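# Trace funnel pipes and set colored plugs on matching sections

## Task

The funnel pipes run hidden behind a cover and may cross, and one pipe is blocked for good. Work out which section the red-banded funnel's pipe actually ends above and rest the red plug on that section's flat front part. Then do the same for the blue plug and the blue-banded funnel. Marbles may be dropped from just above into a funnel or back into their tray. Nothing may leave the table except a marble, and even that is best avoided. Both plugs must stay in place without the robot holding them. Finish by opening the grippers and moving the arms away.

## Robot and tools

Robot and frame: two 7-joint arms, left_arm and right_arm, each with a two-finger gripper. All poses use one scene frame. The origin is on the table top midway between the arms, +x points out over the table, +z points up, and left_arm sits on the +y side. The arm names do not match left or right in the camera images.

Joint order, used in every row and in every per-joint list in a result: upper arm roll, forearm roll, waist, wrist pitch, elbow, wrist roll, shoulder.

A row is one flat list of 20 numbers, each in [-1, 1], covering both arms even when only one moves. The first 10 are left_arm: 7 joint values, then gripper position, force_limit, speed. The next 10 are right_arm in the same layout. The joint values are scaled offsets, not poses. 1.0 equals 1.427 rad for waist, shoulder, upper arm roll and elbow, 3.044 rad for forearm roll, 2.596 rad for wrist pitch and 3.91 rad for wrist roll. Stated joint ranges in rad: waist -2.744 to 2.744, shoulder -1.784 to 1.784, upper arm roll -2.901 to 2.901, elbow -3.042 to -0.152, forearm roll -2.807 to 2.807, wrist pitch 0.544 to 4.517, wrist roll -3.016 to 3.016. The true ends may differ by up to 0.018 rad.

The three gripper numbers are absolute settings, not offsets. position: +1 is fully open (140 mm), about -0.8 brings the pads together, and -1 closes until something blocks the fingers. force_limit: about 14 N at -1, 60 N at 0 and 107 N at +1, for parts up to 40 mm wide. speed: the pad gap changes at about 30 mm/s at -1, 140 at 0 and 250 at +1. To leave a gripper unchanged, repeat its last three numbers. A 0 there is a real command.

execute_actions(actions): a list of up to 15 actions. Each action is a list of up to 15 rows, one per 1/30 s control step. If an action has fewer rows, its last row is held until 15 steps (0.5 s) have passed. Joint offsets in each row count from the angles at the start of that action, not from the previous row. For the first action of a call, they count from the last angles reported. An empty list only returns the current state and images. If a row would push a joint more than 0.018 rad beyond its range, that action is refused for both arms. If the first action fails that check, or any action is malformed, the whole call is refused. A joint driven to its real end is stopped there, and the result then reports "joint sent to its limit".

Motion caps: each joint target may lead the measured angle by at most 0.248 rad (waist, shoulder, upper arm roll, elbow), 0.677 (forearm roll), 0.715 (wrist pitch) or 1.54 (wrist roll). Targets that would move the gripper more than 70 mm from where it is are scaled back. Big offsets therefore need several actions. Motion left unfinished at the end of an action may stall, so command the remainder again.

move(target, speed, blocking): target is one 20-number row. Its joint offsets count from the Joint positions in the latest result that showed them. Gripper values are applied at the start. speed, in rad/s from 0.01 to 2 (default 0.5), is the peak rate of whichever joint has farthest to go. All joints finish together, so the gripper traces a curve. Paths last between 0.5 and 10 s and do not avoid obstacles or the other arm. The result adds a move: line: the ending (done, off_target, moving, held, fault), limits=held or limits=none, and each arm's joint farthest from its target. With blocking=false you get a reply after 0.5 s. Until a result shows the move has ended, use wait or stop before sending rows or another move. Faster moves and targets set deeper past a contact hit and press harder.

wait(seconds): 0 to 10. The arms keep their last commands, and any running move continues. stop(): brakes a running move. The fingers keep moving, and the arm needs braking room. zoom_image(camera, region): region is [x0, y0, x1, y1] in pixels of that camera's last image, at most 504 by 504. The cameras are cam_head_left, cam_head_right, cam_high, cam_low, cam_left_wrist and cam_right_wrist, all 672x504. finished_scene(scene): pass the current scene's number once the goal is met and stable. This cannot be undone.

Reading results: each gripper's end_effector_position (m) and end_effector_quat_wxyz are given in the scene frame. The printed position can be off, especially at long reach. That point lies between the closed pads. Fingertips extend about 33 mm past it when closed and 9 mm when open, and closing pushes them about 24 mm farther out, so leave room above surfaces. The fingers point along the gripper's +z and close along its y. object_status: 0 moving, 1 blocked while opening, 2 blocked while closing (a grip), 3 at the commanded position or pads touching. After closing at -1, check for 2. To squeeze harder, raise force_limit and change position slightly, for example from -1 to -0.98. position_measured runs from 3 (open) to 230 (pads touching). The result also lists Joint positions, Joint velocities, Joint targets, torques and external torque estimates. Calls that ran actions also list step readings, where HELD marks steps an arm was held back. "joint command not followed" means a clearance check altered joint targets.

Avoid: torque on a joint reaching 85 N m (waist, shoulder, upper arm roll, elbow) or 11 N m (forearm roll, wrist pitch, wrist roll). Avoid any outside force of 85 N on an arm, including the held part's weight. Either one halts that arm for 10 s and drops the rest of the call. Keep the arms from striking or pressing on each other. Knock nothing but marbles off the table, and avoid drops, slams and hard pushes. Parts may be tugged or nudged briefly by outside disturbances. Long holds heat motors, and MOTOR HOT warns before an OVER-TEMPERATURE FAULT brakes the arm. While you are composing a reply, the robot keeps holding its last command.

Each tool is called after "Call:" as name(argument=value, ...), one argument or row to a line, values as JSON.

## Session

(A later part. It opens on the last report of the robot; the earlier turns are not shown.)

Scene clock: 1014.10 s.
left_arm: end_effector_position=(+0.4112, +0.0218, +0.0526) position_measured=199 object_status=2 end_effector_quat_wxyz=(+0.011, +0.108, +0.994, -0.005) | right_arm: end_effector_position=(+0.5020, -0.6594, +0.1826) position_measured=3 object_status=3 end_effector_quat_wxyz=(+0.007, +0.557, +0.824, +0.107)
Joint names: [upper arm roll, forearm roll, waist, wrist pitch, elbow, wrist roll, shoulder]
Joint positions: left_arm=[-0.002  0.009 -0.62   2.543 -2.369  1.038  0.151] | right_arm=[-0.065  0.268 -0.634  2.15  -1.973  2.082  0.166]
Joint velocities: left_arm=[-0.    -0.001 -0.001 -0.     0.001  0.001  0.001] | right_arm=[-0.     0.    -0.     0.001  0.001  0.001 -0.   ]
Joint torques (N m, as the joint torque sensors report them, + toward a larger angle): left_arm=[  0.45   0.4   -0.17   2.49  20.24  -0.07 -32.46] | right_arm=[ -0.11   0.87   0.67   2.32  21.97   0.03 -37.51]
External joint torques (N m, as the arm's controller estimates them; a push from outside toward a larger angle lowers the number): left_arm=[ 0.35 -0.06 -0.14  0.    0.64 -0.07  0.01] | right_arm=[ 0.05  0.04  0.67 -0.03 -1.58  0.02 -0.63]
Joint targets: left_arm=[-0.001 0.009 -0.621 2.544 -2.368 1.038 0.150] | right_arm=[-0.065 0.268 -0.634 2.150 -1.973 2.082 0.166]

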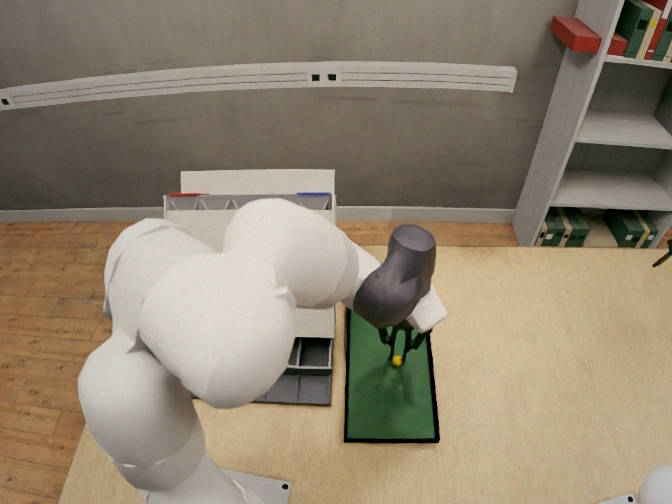

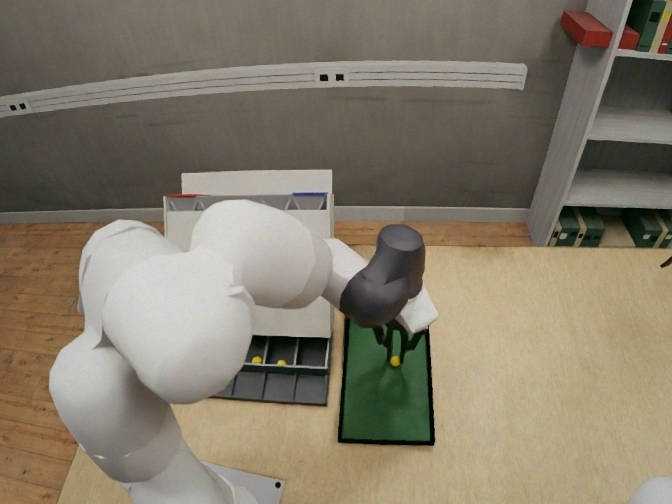

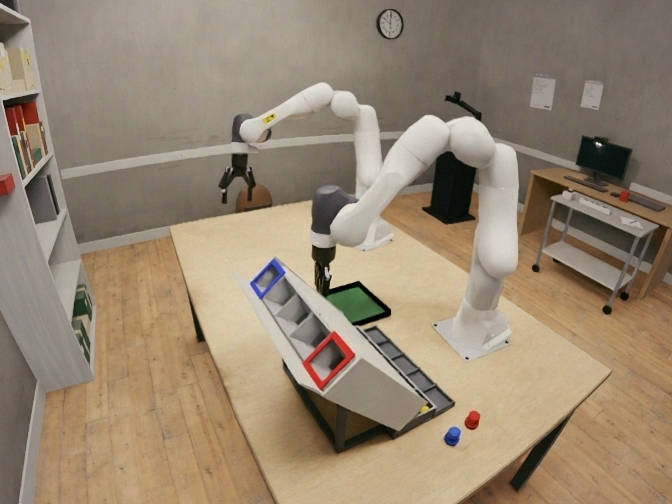

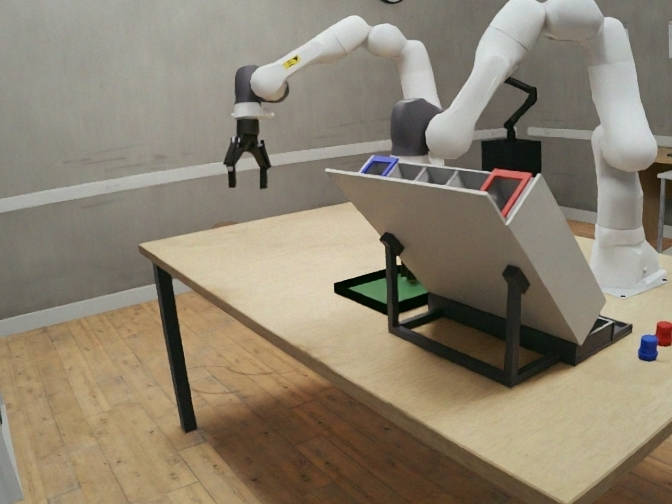

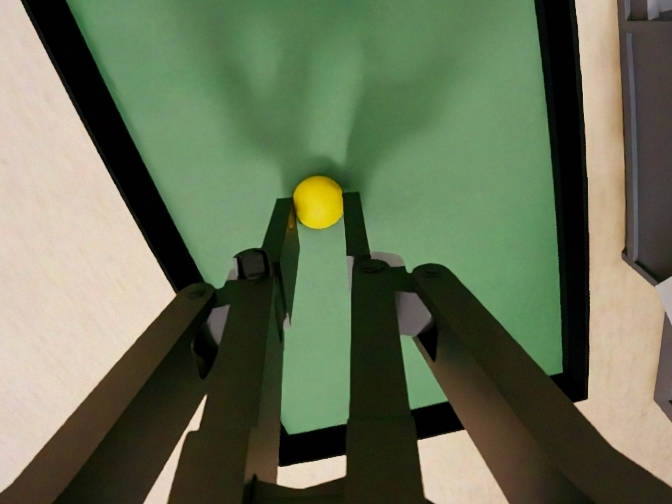

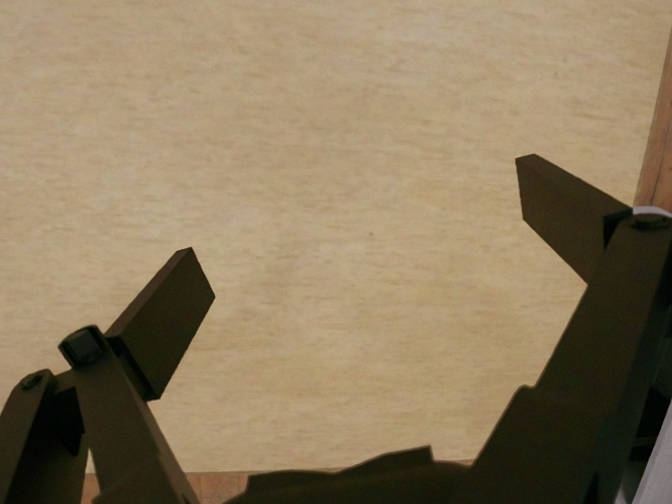

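Call:
execute_actions(
  actions=[
    [[0,0,0,0,0,0,0,-0.3,-0.4,0.3,0,0,0,0,0,0,0,1,0,0],[0,0,0,0,0,0,0,-0.3,-0.4,0.3,0,0,0,0,0,0,0,1,0,0],[0,0,-0.001,-0.001,0,0,0.0008,-0.3,-0.4,0.3,0,0,0,0,0,0,0,1,0,0],[0,0,-0.0025,-0.002,0,0,0.0025,-0.3,-0.4,0.3,0,0,0,0,0,0,0,1,0,0],[0,0,-0.0045,-0.003,0,0,0.005,-0.3,-0.4,0.3,0,0,0,0,0,0,0,1,0,0],[0,0,-0.0063,-0.003,0,0,0.0078,-0.3,-0.4,0.3,0,0,0,0,0,0,0,1,0,0],[0,0,-0.0077,-0.003,0,0,0.0102,-0.3,-0.4,0.3,0,0,0,0,0,0,0,1,0,0],[0,0,-0.0085,-0.0025,0,0,0.0118,-0.3,-0.4,0.3,0,0,0,0,0,0,0,1,0,0],[0,0,-0.0088,-0.002,0,0,0.0125,-0.3,-0.4,0.3,0,0,0,0,0,0,0,1,0,0],[0,0,-0.0088,-0.002,0,0,0.0125,-0.3,-0.4,0.3,0,0,0,0,0,0,0,1,0,0],[0,0,-0.0088,-0.002,0,0,0.0125,-0.3,-0.4,0.3,0,0,0,0,0,0,0,1,0,0],[0,0,-0.0088,-0.002,0,0,0.0125,-0.3,-0.4,0.3,0,0,0,0,0,0,0,1,0,0],[0,0,-0.0088,-0.002,0,0,0.0125,-1,-0.4,-0.3,0,0,0,0,0,0,0,1,0,0],[0,0,-0.0088,-0.002,0,0,0.0125,-1,-0.4,-0.3,0,0,0,0,0,0,0,1,0,0],[0,0,-0.0088,-0.002,0,0,0.0125,-1,-0.4,-0.3,0,0,0,0,0,0,0,1,0,0]],
  ],
)

Scene clock: 1039.00 s.
left_arm: end_effector_position=(+0.4037, +0.0219, +0.0442) position_measured=177 object_status=0 end_effector_quat_wxyz=(+0.003, +0.113, +0.994, +0.001) | right_arm: end_effector_position=(+0.5020, -0.6594, +0.1826) position_measured=3 object_status=3 end_effector_quat_wxyz=(+0.007, +0.557, +0.824, +0.107)
Joint names: [upper arm roll, forearm roll, waist, wrist pitch, elbow, wrist roll, shoulder]
Joint positions: left_arm=[-0.002  0.009 -0.63   2.54  -2.369  1.038  0.166] | right_arm=[-0.065  0.268 -0.634  2.15  -1.973  2.082  0.166]
Joint velocities: left_arm=[-0.     0.001 -0.002 -0.    -0.     0.002  0.   ] | right_arm=[-0.001  0.001 -0.001  0.001  0.003  0.001 -0.001]
Joint torques (N m, as the joint torque sensors report them, + toward a larger angle): left_arm=[ -0.46   0.39  -0.63   2.25  19.47  -0.02 -31.65] | right_arm=[ -0.14   0.83   0.55   2.28  21.72   0.08 -37.58]
External joint torques (N m, as the arm's controller estimates them; a push from outside toward a larger angle lowers the number): left_arm=[-0.58 -0.06 -0.6  -0.2   0.13 -0.02  1.07] | right_arm=[ 0.13  0.    0.67 -0.09 -1.98  0.07 -0.46]
Joint targets: left_arm=[-0.002 0.009 -0.632 2.538 -2.369 1.038 0.169] | right_arm=[-0.065 0.268 -0.634 2.150 -1.973 2.082 0.166]
Step readings (joint positions):
0: left_arm=[-0.002 0.009 -0.620 2.543 -2.369 1.038 0.151] | right_arm=[-0.065 0.268 -0.634 2.150 -1.973 2.082 0.166]
1: left_arm=[-0.002 0.009 -0.620 2.543 -2.369 1.038 0.151] | right_arm=[-0.065 0.268 -0.634 2.150 -1.973 2.082 0.166]
2: left_arm=[-0.002 0.009 -0.620 2.543 -2.369 1.038 0.151] | right_arm=[-0.065 0.268 -0.634 2.150 -1.973 2.082 0.166]
4: left_arm=[-0.002 0.009 -0.620 2.543 -2.369 1.038 0.151] | right_arm=[-0.065 0.268 -0.634 2.150 -1.973 2.082 0.166]
8: left_arm=[-0.002 0.009 -0.625 2.541 -2.369 1.038 0.158] | right_arm=[-0.065 0.268 -0.634 2.150 -1.973 2.082 0.166]
15: Joint positions above

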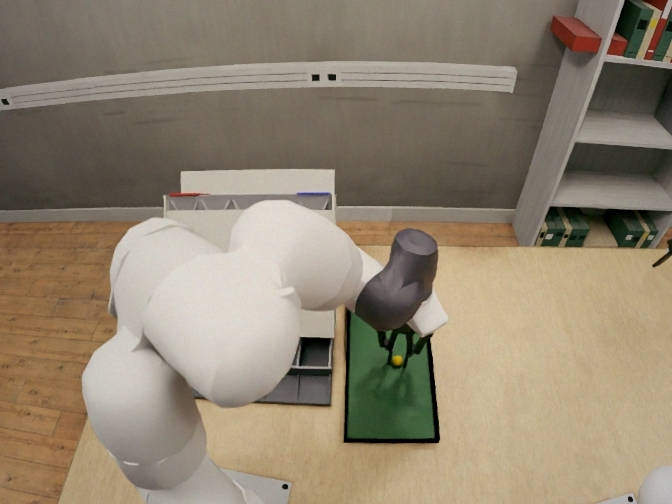

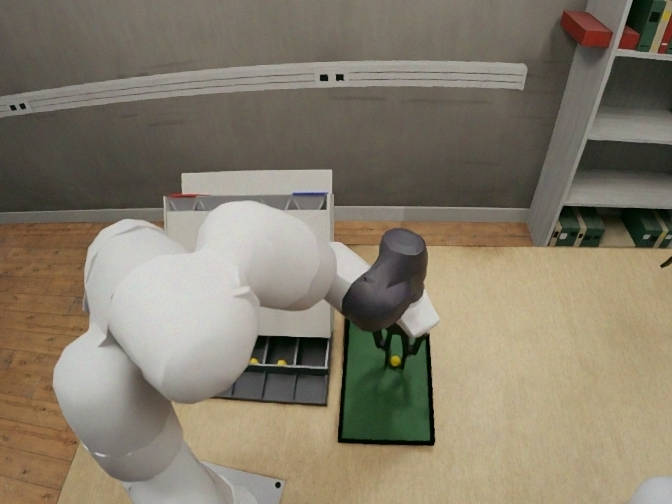

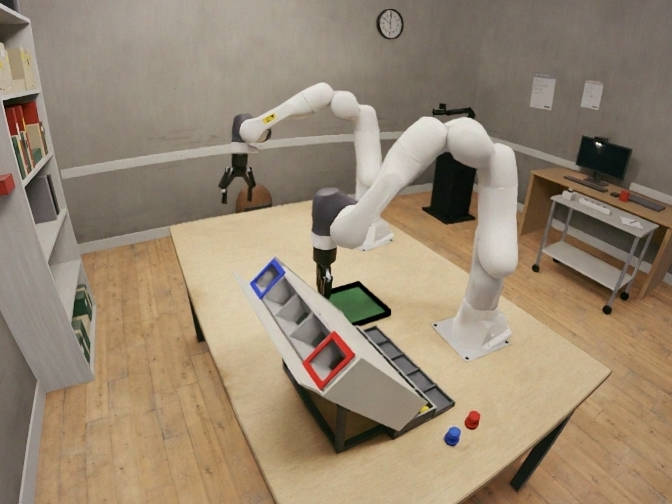

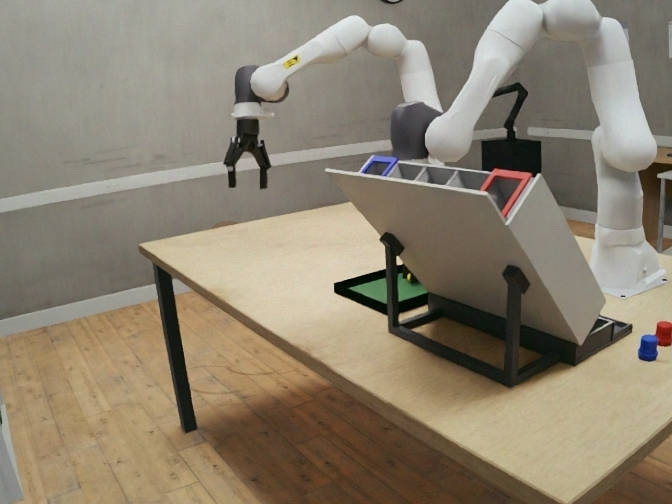

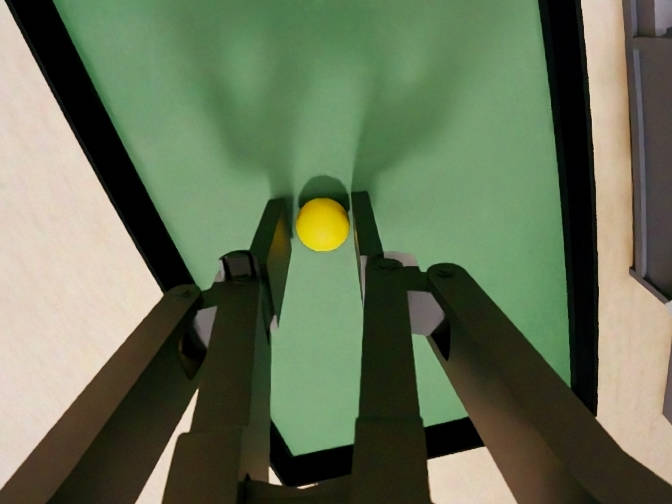

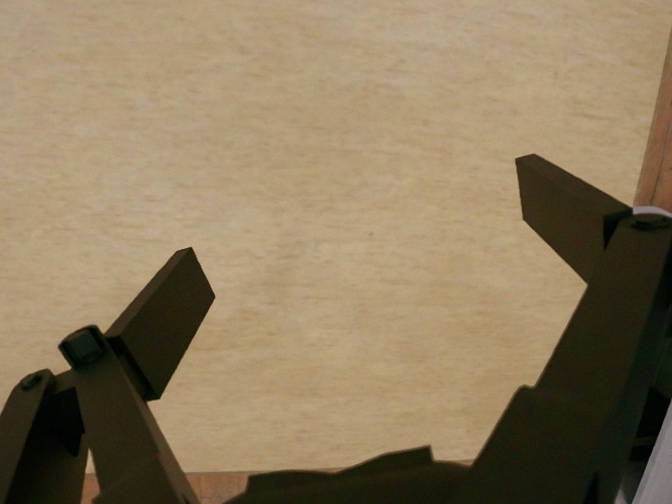

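Call:
execute_actions(
  actions=[],
)

Scene clock: 1040.10 s.
left_arm: end_effector_position=(+0.4037, +0.0219, +0.0442) position_measured=197 object_status=2 end_effector_quat_wxyz=(+0.003, +0.113, +0.994, +0.001) | right_arm: end_effector_position=(+0.5020, -0.6594, +0.1826) position_measured=3 object_status=3 end_effector_quat_wxyz=(+0.007, +0.557, +0.824, +0.107)
Joint names: [upper arm roll, forearm roll, waist, wrist pitch, elbow, wrist roll, shoulder]
Joint positions: left_arm=[-0.002  0.009 -0.63   2.54  -2.369  1.038  0.166] | right_arm=[-0.065  0.268 -0.634  2.15  -1.973  2.082  0.166]
Joint velocities: left_arm=[ 0.     0.001 -0.001  0.     0.001  0.     0.001] | right_arm=[-0.002  0.    -0.    -0.001  0.001  0.     0.001]
Joint torques (N m, as the joint torque sensors report them, + toward a larger angle): left_arm=[ -0.51   0.43  -0.17   2.2   19.27  -0.08 -31.32] | right_arm=[ -0.41   0.83   0.82   2.36  22.06   0.03 -37.61]
External joint torques (N m, as the arm's controller estimates them; a push from outside toward a larger angle lowers the number): left_arm=[-0.65 -0.03 -0.17 -0.25 -0.04 -0.08  1.33] | right_arm=[-0.16  0.    0.9   0.01 -1.51  0.02 -0.73]
Joint targets: left_arm=[-0.002 0.009 -0.632 2.538 -2.369 1.038 0.169] | right_arm=[-0.065 0.268 -0.634 2.150 -1.973 2.082 0.166]

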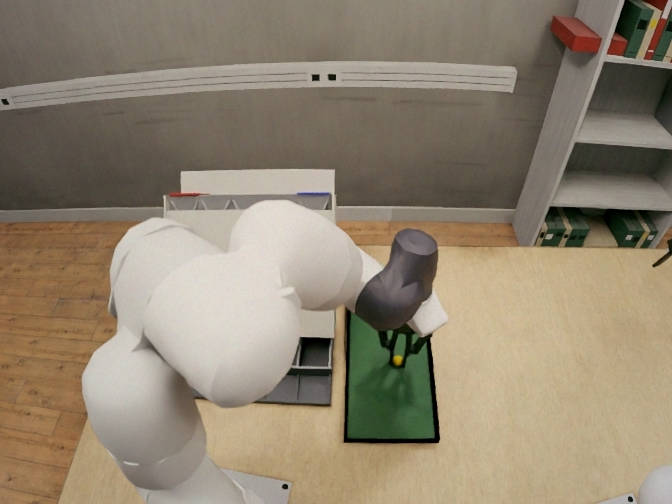

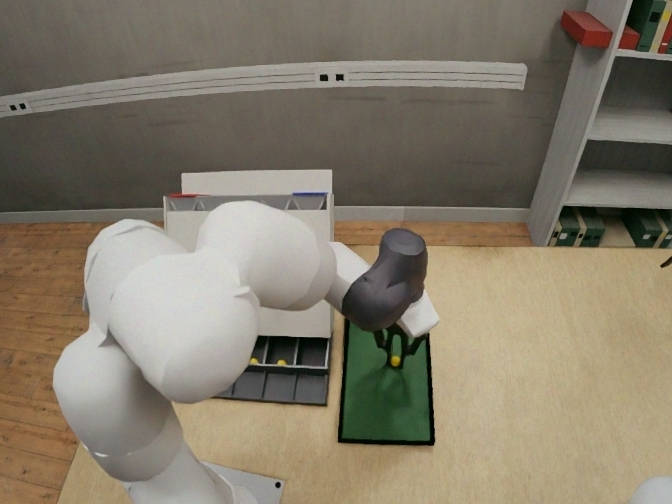

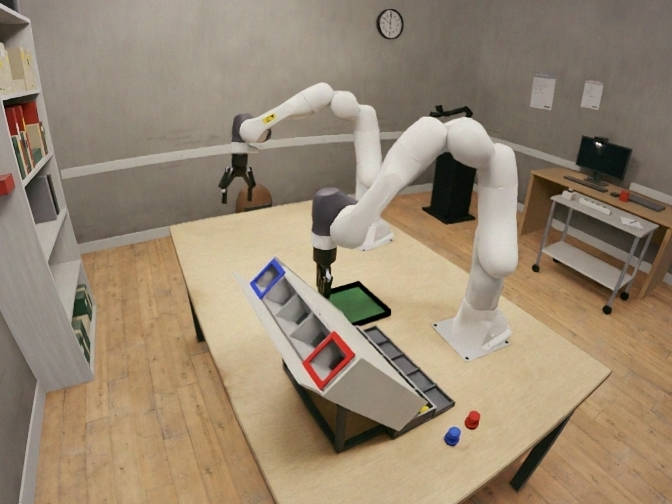

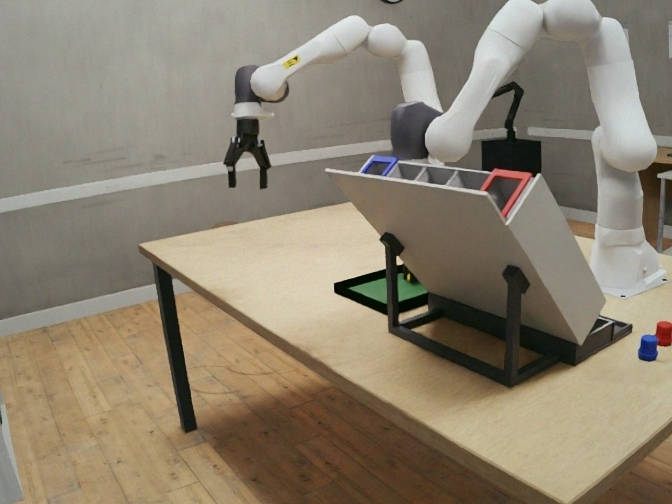

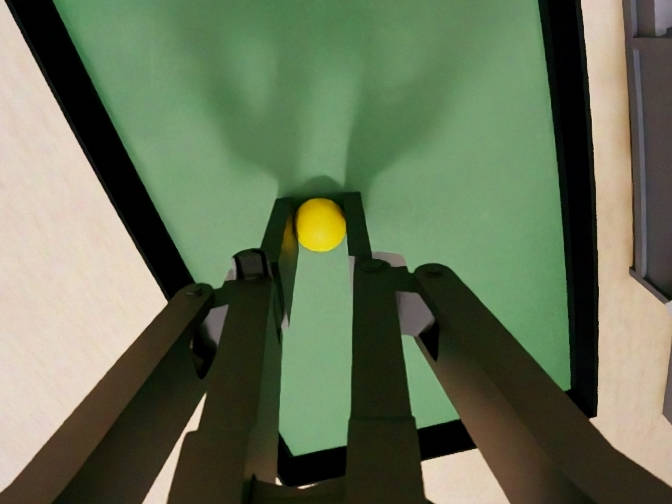

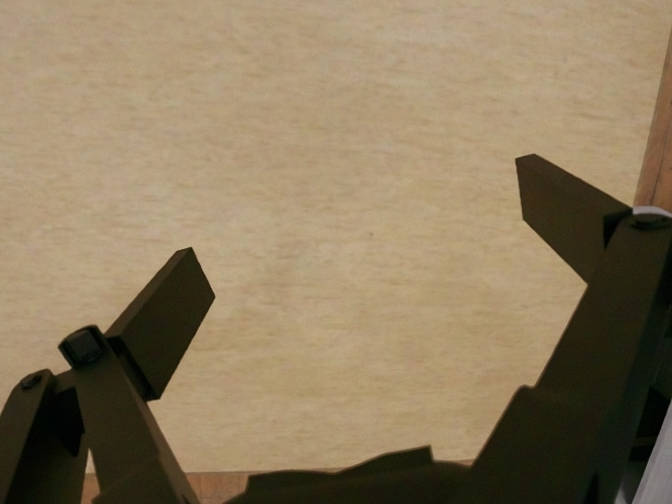

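Call:
execute_actions(
  actions=[
    [[0,0,0,0,0,0,-0.0009,-1,-0.4,-0.3,0,0,0,0,0,0,0,1,0,0],[0,0,0,0,0,0,-0.0036,-1,-0.4,-0.3,0,0,0,0,0,0,0,1,0,0],[0,0,0,-0.0006,0.0001,0,-0.0079,-1,-0.4,-0.3,0,0,0,0,0,0,0,1,0,0],[0,0,0,-0.0058,0.0007,0,-0.0139,-1,-0.4,-0.3,0,0,0,0,0,0,0,1,0,0],[0,0,0.0001,-0.0162,0.0023,0.0021,-0.0214,-1,-0.4,-0.3,0,0,0,0,0,0,0,1,0,0],[0,0,0.0007,-0.031,0.0055,0.0065,-0.0303,-1,-0.4,-0.3,0,0,0,0,0,0,0,1,0,0],[0,0,0.0025,-0.049,0.0104,0.0112,-0.0402,-1,-0.4,-0.3,0,0,0,0,0,0,0,1,0,0],[0,0,0.0058,-0.0682,0.0173,0.0163,-0.0512,-1,-0.4,-0.3,0,0,0,0,0,0,0,1,0,0],[0,0,0.0111,-0.0867,0.0263,0.0217,-0.0629,-1,-0.4,-0.3,0,0,0,0,0,0,0,1,0,0],[0,0,0.0184,-0.1025,0.0374,0.0274,-0.0751,-1,-0.4,-0.3,0,0,0,0,0,0,0,1,0,0],[0,0,0.028,-0.1148,0.0502,0.0333,-0.0876,-1,-0.4,-0.3,0,0,0,0,0,0,0,1,0,0],[0,0,0.0398,-0.1266,0.0645,0.0395,-0.1001,-1,-0.4,-0.3,0,0,0,0,0,0,0,1,0,0],[0,0,0.0535,-0.1383,0.0799,0.0459,-0.1123,-1,-0.4,-0.3,0,0,0,0,0,0,0,1,0,0],[0,0,0.0687,-0.15,0.0958,0.0526,-0.124,-1,-0.4,-0.3,0,0,0,0,0,0,0,1,0,0],[0,0,0.0851,-0.1618,0.1118,0.0594,-0.135,-1,-0.4,-0.3,0,0,0,0,0,0,0,1,0,0]],
    [[0.002,0,0.0526,-0.0679,0.0494,0.0443,-0.0376,-1,-0.4,-0.3,0,0,0,0,0,0,0,1,0,0],[0.002,0,0.0696,-0.0796,0.0654,0.0513,-0.0465,-1,-0.4,-0.3,0,0,0,0,0,0,0,1,0,0],[0.002,0,0.0865,-0.0913,0.0813,0.0585,-0.054,-1,-0.4,-0.3,0,0,0,0,0,0,0,1,0,0],[0.002,0,0.1035,-0.1031,0.0973,0.0657,-0.0599,-1,-0.4,-0.3,0,0,0,0,0,0,0,1,0,0],[0.002,0,0.1205,-0.1148,0.1133,0.0729,-0.0643,-1,-0.4,-0.3,0,0,0,0,0,0,0,1,0,0],[0.002,0,0.1375,-0.1266,0.1293,0.0802,-0.0669,-1,-0.4,-0.3,0,0,0,0,0,0,0,1,0,0],[0.002,0,0.1545,-0.1383,0.1452,0.0874,-0.0678,-1,-0.4,-0.3,0,0,0,0,0,0,0,1,0,0],[0.002,0,0.1715,-0.15,0.1612,0.0945,-0.0678,-1,-0.4,-0.3,0,0,0,0,0,0,0,1,0,0],[0.002,0,0.1885,-0.1618,0.1772,0.1016,-0.0678,-1,-0.4,-0.3,0,0,0,0,0,0,0,1,0,0],[0.002,0,0.2055,-0.1735,0.1931,0.1086,-0.0678,-1,-0.4,-0.3,0,0,0,0,0,0,0,1,0,0],[0.002,0,0.2225,-0.1853,0.2091,0.1154,-0.0678,-1,-0.4,-0.3,0,0,0,0,0,0,0,1,0,0],[0.002,0,0.2395,-0.197,0.2251,0.1221,-0.0678,-1,-0.4,-0.3,0,0,0,0,0,0,0,1,0,0],[0.002,0,0.2565,-0.2081,0.241,0.1286,-0.0678,-1,-0.4,-0.3,0,0,0,0,0,0,0,1,0,0],[0.002,0,0.2735,-0.2147,0.257,0.1348,-0.0678,-1,-0.4,-0.3,0,0,0,0,0,0,0,1,0,0],[0.002,0,0.2905,-0.2161,0.273,0.1408,-0.0678,-1,-0.4,-0.3,0,0,0,0,0,0,0,1,0,0]],
    [[0.0007,0,0.0556,-0.0406,0.0511,0.0667,-0.0021,-1,-0.4,-0.3,0,0,0,0,0,0,0,1,0,0],[0.0007,0,0.0726,-0.0343,0.0671,0.0721,-0.0021,-1,-0.4,-0.3,0,0,0,0,0,0,0,1,0,0],[0.0007,0,0.0895,-0.0268,0.083,0.0773,-0.0014,-1,-0.4,-0.3,0,0,0,0,0,0,0,1,0,0],[0.0007,0,0.1065,-0.0201,0.099,0.0821,0.0008,-1,-0.4,-0.3,0,0,0,0,0,0,0,1,0,0],[0.0007,0,0.1235,-0.016,0.115,0.0866,0.0044,-1,-0.4,-0.3,0,0,0,0,0,0,0,1,0,0],[0.0007,0,0.1405,-0.0155,0.131,0.0907,0.0093,-1,-0.4,-0.3,0,0,0,0,0,0,0,1,0,0],[0.0007,0,0.1575,-0.0155,0.1469,0.0945,0.0154,-1,-0.4,-0.3,0,0,0,0,0,0,0,1,0,0],[0.0007,0,0.1745,-0.0155,0.1629,0.0978,0.0227,-1,-0.4,-0.3,0,0,0,0,0,0,0,1,0,0],[0.0007,0,0.1915,-0.0155,0.1789,0.1007,0.0309,-1,-0.4,-0.3,0,0,0,0,0,0,0,1,0,0],[0.0007,0,0.2085,-0.0155,0.1948,0.1033,0.0399,-1,-0.4,-0.3,0,0,0,0,0,0,0,1,0,0],[0.0007,0,0.2255,-0.0155,0.2107,0.1053,0.0495,-1,-0.4,-0.3,0,0,0,0,0,0,0,1,0,0],[0.0007,0,0.2425,-0.0155,0.2261,0.107,0.0595,-1,-0.4,-0.3,0,0,0,0,0,0,0,1,0,0],[0.0007,0,0.2595,-0.0155,0.2404,0.1082,0.0697,-1,-0.4,-0.3,0,0,0,0,0,0,0,1,0,0],[0.0007,0,0.2765,-0.0155,0.2533,0.1089,0.08,-1,-0.4,-0.3,0,0,0,0,0,0,0,1,0,0],[0.0007,0,0.2933,-0.0155,0.2643,0.1092,0.09,-1,-0.4,-0.3,0,0,0,0,0,0,0,1,0,0]],
    [[0.0007,0,0.0545,0,0.0372,0.0341,0.037,-1,-0.4,-0.3,0,0,0,0,0,0,0,1,0,0],[0.0007,0,0.0697,0,0.0441,0.0335,0.046,-1,-0.4,-0.3,0,0,0,0,0,0,0,1,0,0],[0.0007,0,0.0834,0,0.0491,0.0324,0.0542,-1,-0.4,-0.3,0,0,0,0,0,0,0,1,0,0],[0.0007,0,0.0952,0,0.0522,0.0309,0.0615,-1,-0.4,-0.3,0,0,0,0,0,0,0,1,0,0],[0.0007,0,0.1048,0,0.0539,0.0289,0.0676,-1,-0.4,-0.3,0,0,0,0,0,0,0,1,0,0],[0.0007,0,0.1121,0,0.0545,0.0265,0.0725,-1,-0.4,-0.3,0,0,0,0,0,0,0,1,0,0],[0.0007,0,0.1174,0,0.0545,0.0237,0.076,-1,-0.4,-0.3,0,0,0,0,0,0,0,1,0,0],[0.0007,0,0.1207,0,0.0545,0.0205,0.0783,-1,-0.4,-0.3,0,0,0,0,0,0,0,1,0,0],[0.0007,0,0.1225,0,0.0545,0.0168,0.079,-1,-0.4,-0.3,0,0,0,0,0,0,0,1,0,0],[0.0007,0,0.1231,0,0.0545,0.0149,0.079,-1,-0.4,-0.3,0,0,0,0,0,0,0,1,0,0],[0.0007,0,0.1232,0,0.0545,0.0149,0.079,-1,-0.4,-0.3,0,0,0,0,0,0,0,1,0,0],[0.0007,0,0.1232,0,0.0545,0.0149,0.079,-1,-0.4,-0.3,0,0,0,0,0,0,0,1,0,0],[0.0007,0,0.1232,0,0.0545,0.0149,0.079,-1,-0.4,-0.3,0,0,0,0,0,0,0,1,0,0],[0.0007,0,0.1232,0,0.0545,0.0149,0.079,-0.1,-0.4,0.5,0,0,0,0,0,0,0,1,0,0],[0.0007,0,0.1232,0,0.0545,0.0149,0.079,-0.1,-0.4,0.5,0,0,0,0,0,0,0,1,0,0]],
  ],
)

Scene clock: 1162.10 s.
left_arm: end_effector_position=(+0.6576, +0.5073, +0.3882) position_measured=196 object_status=0 end_effector_quat_wxyz=(+0.066, +0.025, +0.997, +0.018) | right_arm: end_effector_position=(+0.5020, -0.6594, +0.1826) position_measured=3 object_status=3 end_effector_quat_wxyz=(+0.007, +0.557, +0.824, +0.107)
Joint names: [upper arm roll, forearm roll, waist, wrist pitch, elbow, wrist roll, shoulder]
Joint positions: left_arm=[-0.002  0.004  0.338  1.777 -1.512  1.835  0.128] | right_arm=[-0.065  0.268 -0.634  2.15  -1.973  2.082  0.166]
Joint velocities: left_arm=[-0.028 -0.001  0.001 -0.     0.027  0.    -0.   ] | right_arm=[-0.    -0.001  0.     0.001  0.    -0.001  0.   ]
Joint torques (N m, as the joint torque sensors report them, + toward a larger angle): left_arm=[ -1.51   0.72   0.86   2.57  25.87  -0.34 -37.33] | right_arm=[ -0.33   0.84   0.75   2.3   21.96   0.1  -37.47]
External joint torques (N m, as the arm's controller estimates them; a push from outside toward a larger angle lowers the number): left_arm=[-1.97 -0.17  0.77 -0.18  1.77 -0.34 -0.87] | right_arm=[-0.21  0.01  0.7  -0.05 -1.63  0.08 -0.53]
External joint torques at the end of the 1st action: left_arm=[-0.27 -0.04  2.14 -0.55  1.76  0.3  -1.42] | right_arm=[-0.13  0.03  0.62 -0.06 -1.62  0.03 -0.49]
External joint torques at the end of the 2nd action: left_arm=[-1.39  1.02  1.89 -0.48  1.79  0.25 -0.22] | right_arm=[ 0.1   0.01  0.84 -0.03 -1.49  0.02 -0.63]
External joint torques at the end of the 3rd action: left_arm=[-0.56 -0.02  1.71  0.09  0.93  0.17  1.15] | right_arm=[ 0.11  0.04  0.46 -0.01 -1.4   0.02 -0.52]
Joint targets: left_arm=[-0.006 0.004 0.338 1.776 -1.507 1.832 0.127] | right_arm=[-0.065 0.268 -0.634 2.150 -1.973 2.082 0.166]
Step readings (joint positions; steps 1 to 15: 1st action; 16 to 30: 2nd action; 31 to 45: 3rd action; 46 to 60: 4th action):
0: left_arm=[-0.002 0.009 -0.630 2.540 -2.369 1.038 0.166] | right_arm=[-0.065 0.268 -0.634 2.150 -1.973 2.082 0.166]
1: left_arm=[-0.002 0.009 -0.630 2.540 -2.369 1.038 0.166] | right_arm=[-0.065 0.268 -0.634 2.150 -1.973 2.082 0.166]
2: left_arm=[-0.002 0.009 -0.630 2.540 -2.369 1.038 0.166] | right_arm=[-0.065 0.268 -0.634 2.150 -1.973 2.082 0.166]
4: left_arm=[-0.002 0.009 -0.630 2.537 -2.369 1.038 0.162] | right_arm=[-0.065 0.268 -0.634 2.150 -1.973 2.082 0.166]
8: left_arm=[-0.002 0.009 -0.629 2.477 -2.362 1.049 0.128] | right_arm=[-0.065 0.268 -0.634 2.150 -1.973 2.082 0.166]
15: left_arm=[-0.007 0.009 -0.557 2.264 -2.260 1.129 0.018] | right_arm=[-0.065 0.268 -0.634 2.150 -1.973 2.082 0.166]
16: left_arm=[-0.007 0.009 -0.536 2.233 -2.238 1.146 0.001] | right_arm=[-0.065 0.268 -0.634 2.150 -1.973 2.082 0.166]
17: left_arm=[-0.008 0.009 -0.513 2.203 -2.215 1.165 -0.015] | right_arm=[-0.065 0.268 -0.634 2.150 -1.973 2.082 0.166]
19: left_arm=[-0.007 0.009 -0.465 2.142 -2.170 1.204 -0.042] | right_arm=[-0.065 0.268 -0.634 2.150 -1.973 2.082 0.166]
23: left_arm=[-0.005 0.009 -0.367 2.021 -2.077 1.293 -0.073] | right_arm=[-0.065 0.268 -0.634 2.150 -1.973 2.082 0.166]
30: left_arm=[-0.007 0.004 -0.200 1.816 -1.922 1.463 -0.077] | right_arm=[-0.065 0.268 -0.634 2.150 -1.973 2.082 0.166]
31: left_arm=[-0.006 0.004 -0.176 1.796 -1.900 1.489 -0.077] | right_arm=[-0.065 0.268 -0.634 2.150 -1.973 2.082 0.166]
32: left_arm=[-0.006 0.004 -0.151 1.784 -1.878 1.515 -0.077] | right_arm=[-0.065 0.268 -0.634 2.150 -1.973 2.082 0.166]
34: left_arm=[-0.006 0.004 -0.103 1.774 -1.833 1.565 -0.077] | right_arm=[-0.065 0.268 -0.634 2.150 -1.973 2.082 0.166]
38: left_arm=[-0.006 0.004 -0.006 1.775 -1.739 1.655 -0.066] | right_arm=[-0.065 0.268 -0.634 2.150 -1.973 2.082 0.166]
45: left_arm=[-0.007 0.004 0.162 1.776 -1.585 1.773 0.014] | right_arm=[-0.065 0.268 -0.634 2.150 -1.973 2.082 0.166]
46: left_arm=[-0.006 0.004 0.186 1.776 -1.567 1.787 0.028] | right_arm=[-0.065 0.268 -0.634 2.150 -1.973 2.082 0.166]
47: left_arm=[-0.006 0.004 0.209 1.776 -1.552 1.799 0.043] | right_arm=[-0.065 0.268 -0.634 2.150 -1.973 2.082 0.166]
49: left_arm=[-0.005 0.004 0.253 1.777 -1.530 1.817 0.070] | right_arm=[-0.065 0.268 -0.634 2.150 -1.973 2.082 0.166]
53: left_arm=[-0.002 0.004 0.316 1.777 -1.514 1.835 0.111] | right_arm=[-0.065 0.268 -0.634 2.150 -1.973 2.082 0.166]
60: Joint positions above

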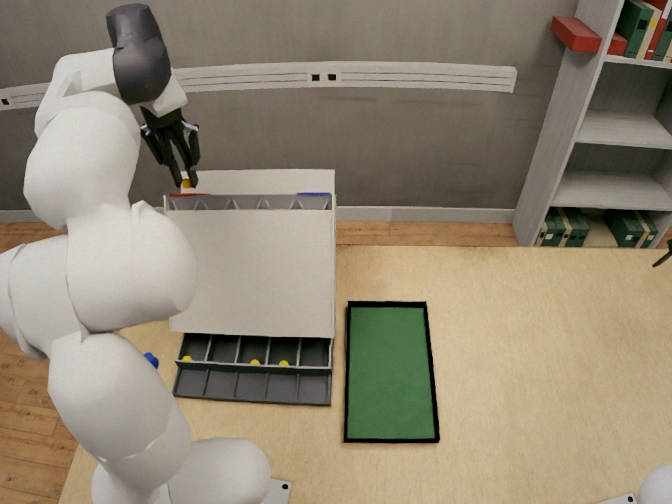

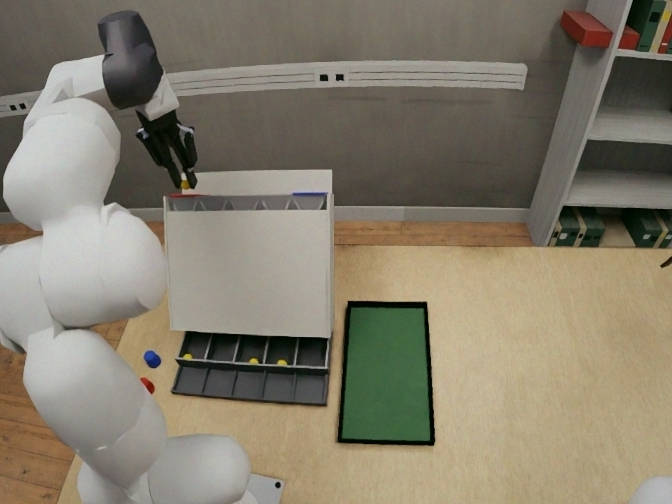

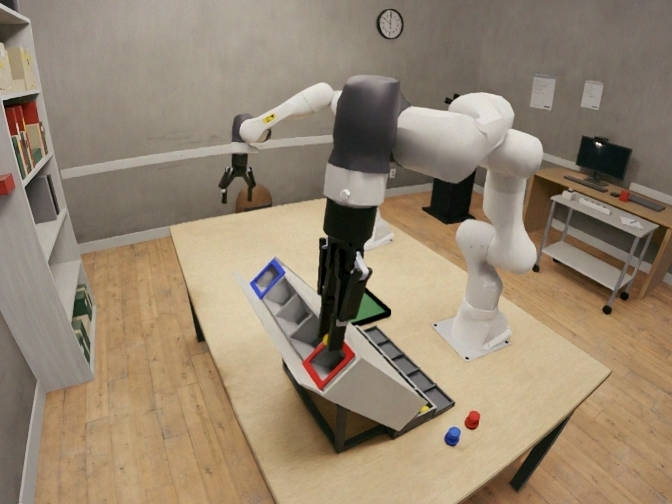

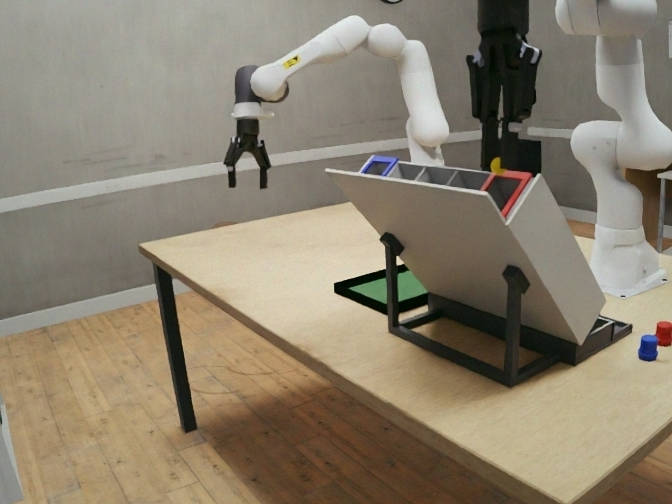

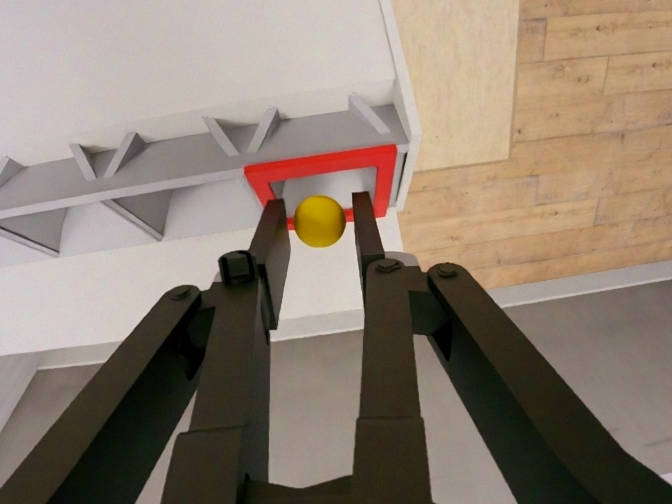

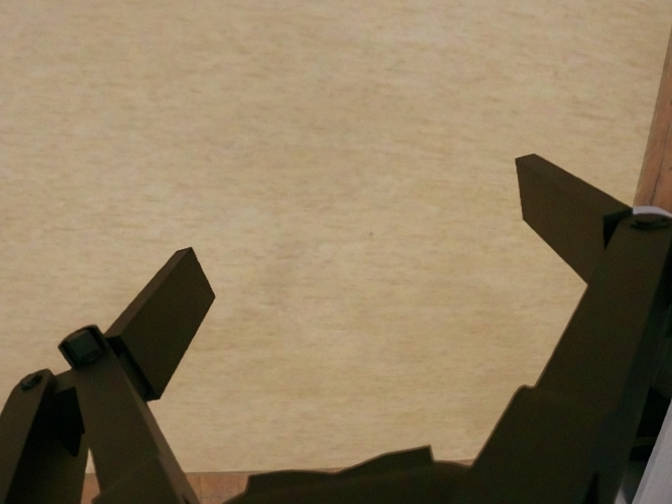

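Call:
zoom_image(
  camera="cam_head_right",
  region=[110, 320, 350, 420],
)

Region (110, 320, 350, 420) of cam_head_right's 672x504 image, scaled by 2.100, with more detail than that image has; it fills the top 210 rows of this view, and the rest is white.

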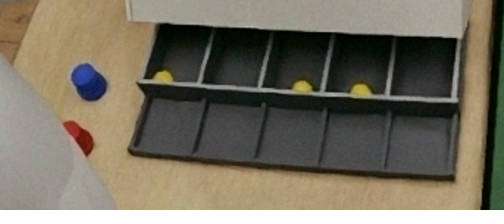

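Call:
execute_actions(
  actions=[],
)

Scene clock: 1184.10 s.
left_arm: end_effector_position=(+0.6585, +0.5061, +0.3894) position_measured=141 object_status=3 end_effector_quat_wxyz=(+0.067, +0.026, +0.997, +0.018) | right_arm: end_effector_position=(+0.5020, -0.6594, +0.1826) position_measured=3 object_status=3 end_effector_quat_wxyz=(+0.007, +0.557, +0.824, +0.107)
Joint names: [upper arm roll, forearm roll, waist, wrist pitch, elbow, wrist roll, shoulder]
Joint positions: left_arm=[-0.005  0.004  0.338  1.777 -1.509  1.835  0.128] | right_arm=[-0.065  0.268 -0.634  2.15  -1.973  2.082  0.166]
Joint velocities: left_arm=[ 0.001 -0.    -0.001  0.     0.001 -0.    -0.001] | right_arm=[ 0.     0.001  0.001  0.    -0.002  0.001 -0.   ]
Joint torques (N m, as the joint torque sensors report them, + toward a larger angle): left_arm=[ -0.95   0.85   1.87   2.52  25.36  -0.17 -36.87] | right_arm=[ -0.23   0.83   0.83   2.31  21.82   0.   -37.47]
External joint torques (N m, as the arm's controller estimates them; a push from outside toward a larger angle lowers the number): left_arm=[-1.18  0.    1.73 -0.21  1.11 -0.17 -0.48] | right_arm=[-0.1   0.    0.79 -0.02 -1.64 -0.01 -0.62]
Joint targets: left_arm=[-0.006 0.004 0.338 1.776 -1.507 1.832 0.127] | right_arm=[-0.065 0.268 -0.634 2.150 -1.973 2.082 0.166]

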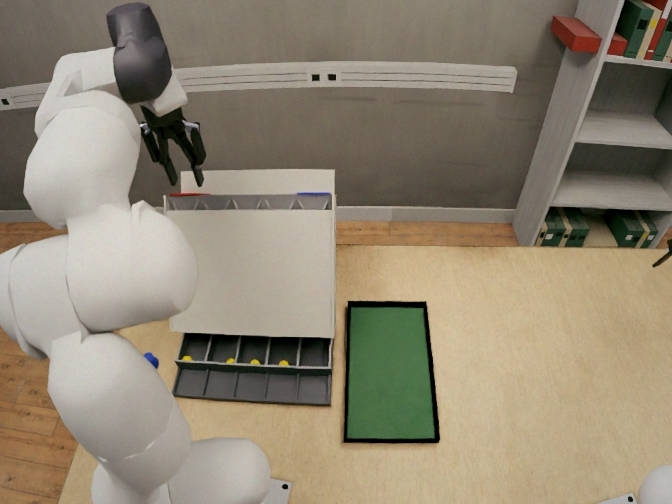

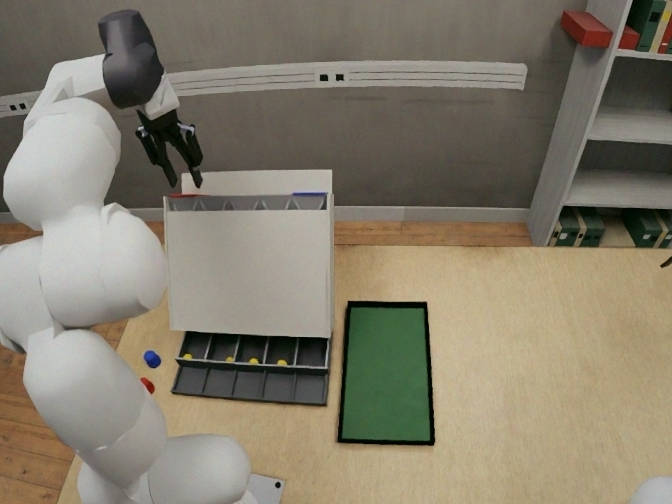

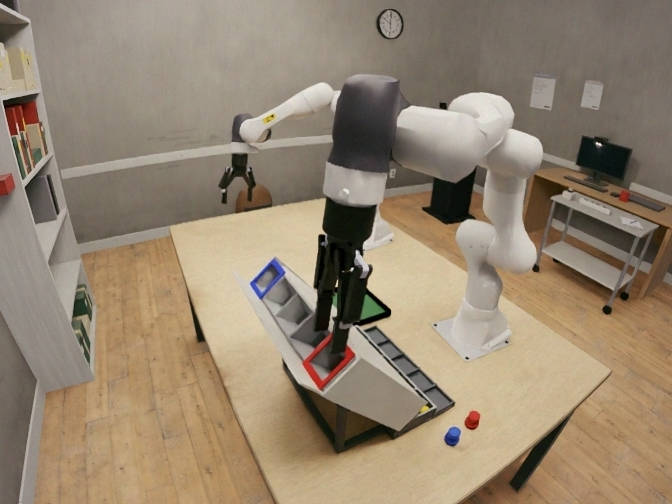

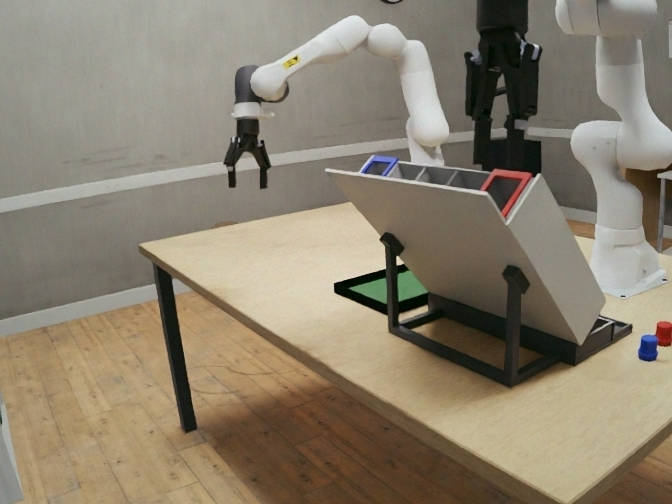

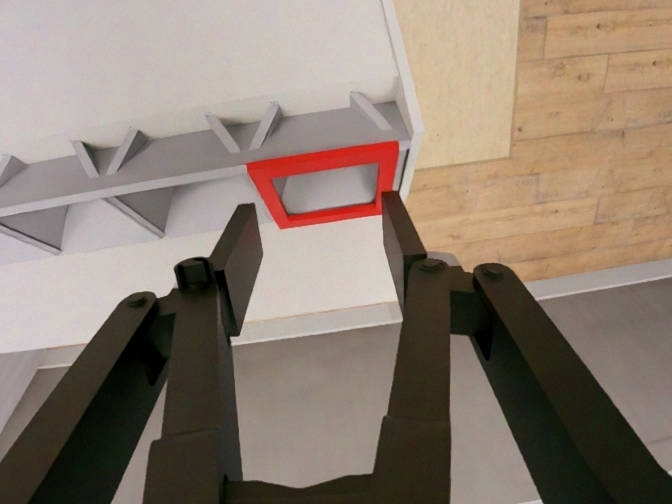

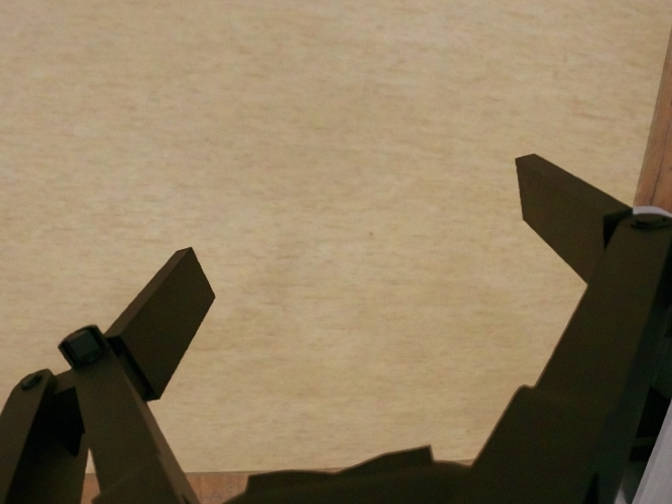

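Call:
zoom_image(
  camera="cam_head_right",
  region=[120, 320, 350, 420],
)

Region (120, 320, 350, 420) of cam_head_right's 672x504 image, scaled by 2.191, with more detail than that image has; it fills the top 219 rows of this view, and the rest is white.

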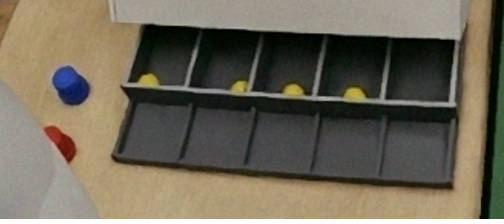

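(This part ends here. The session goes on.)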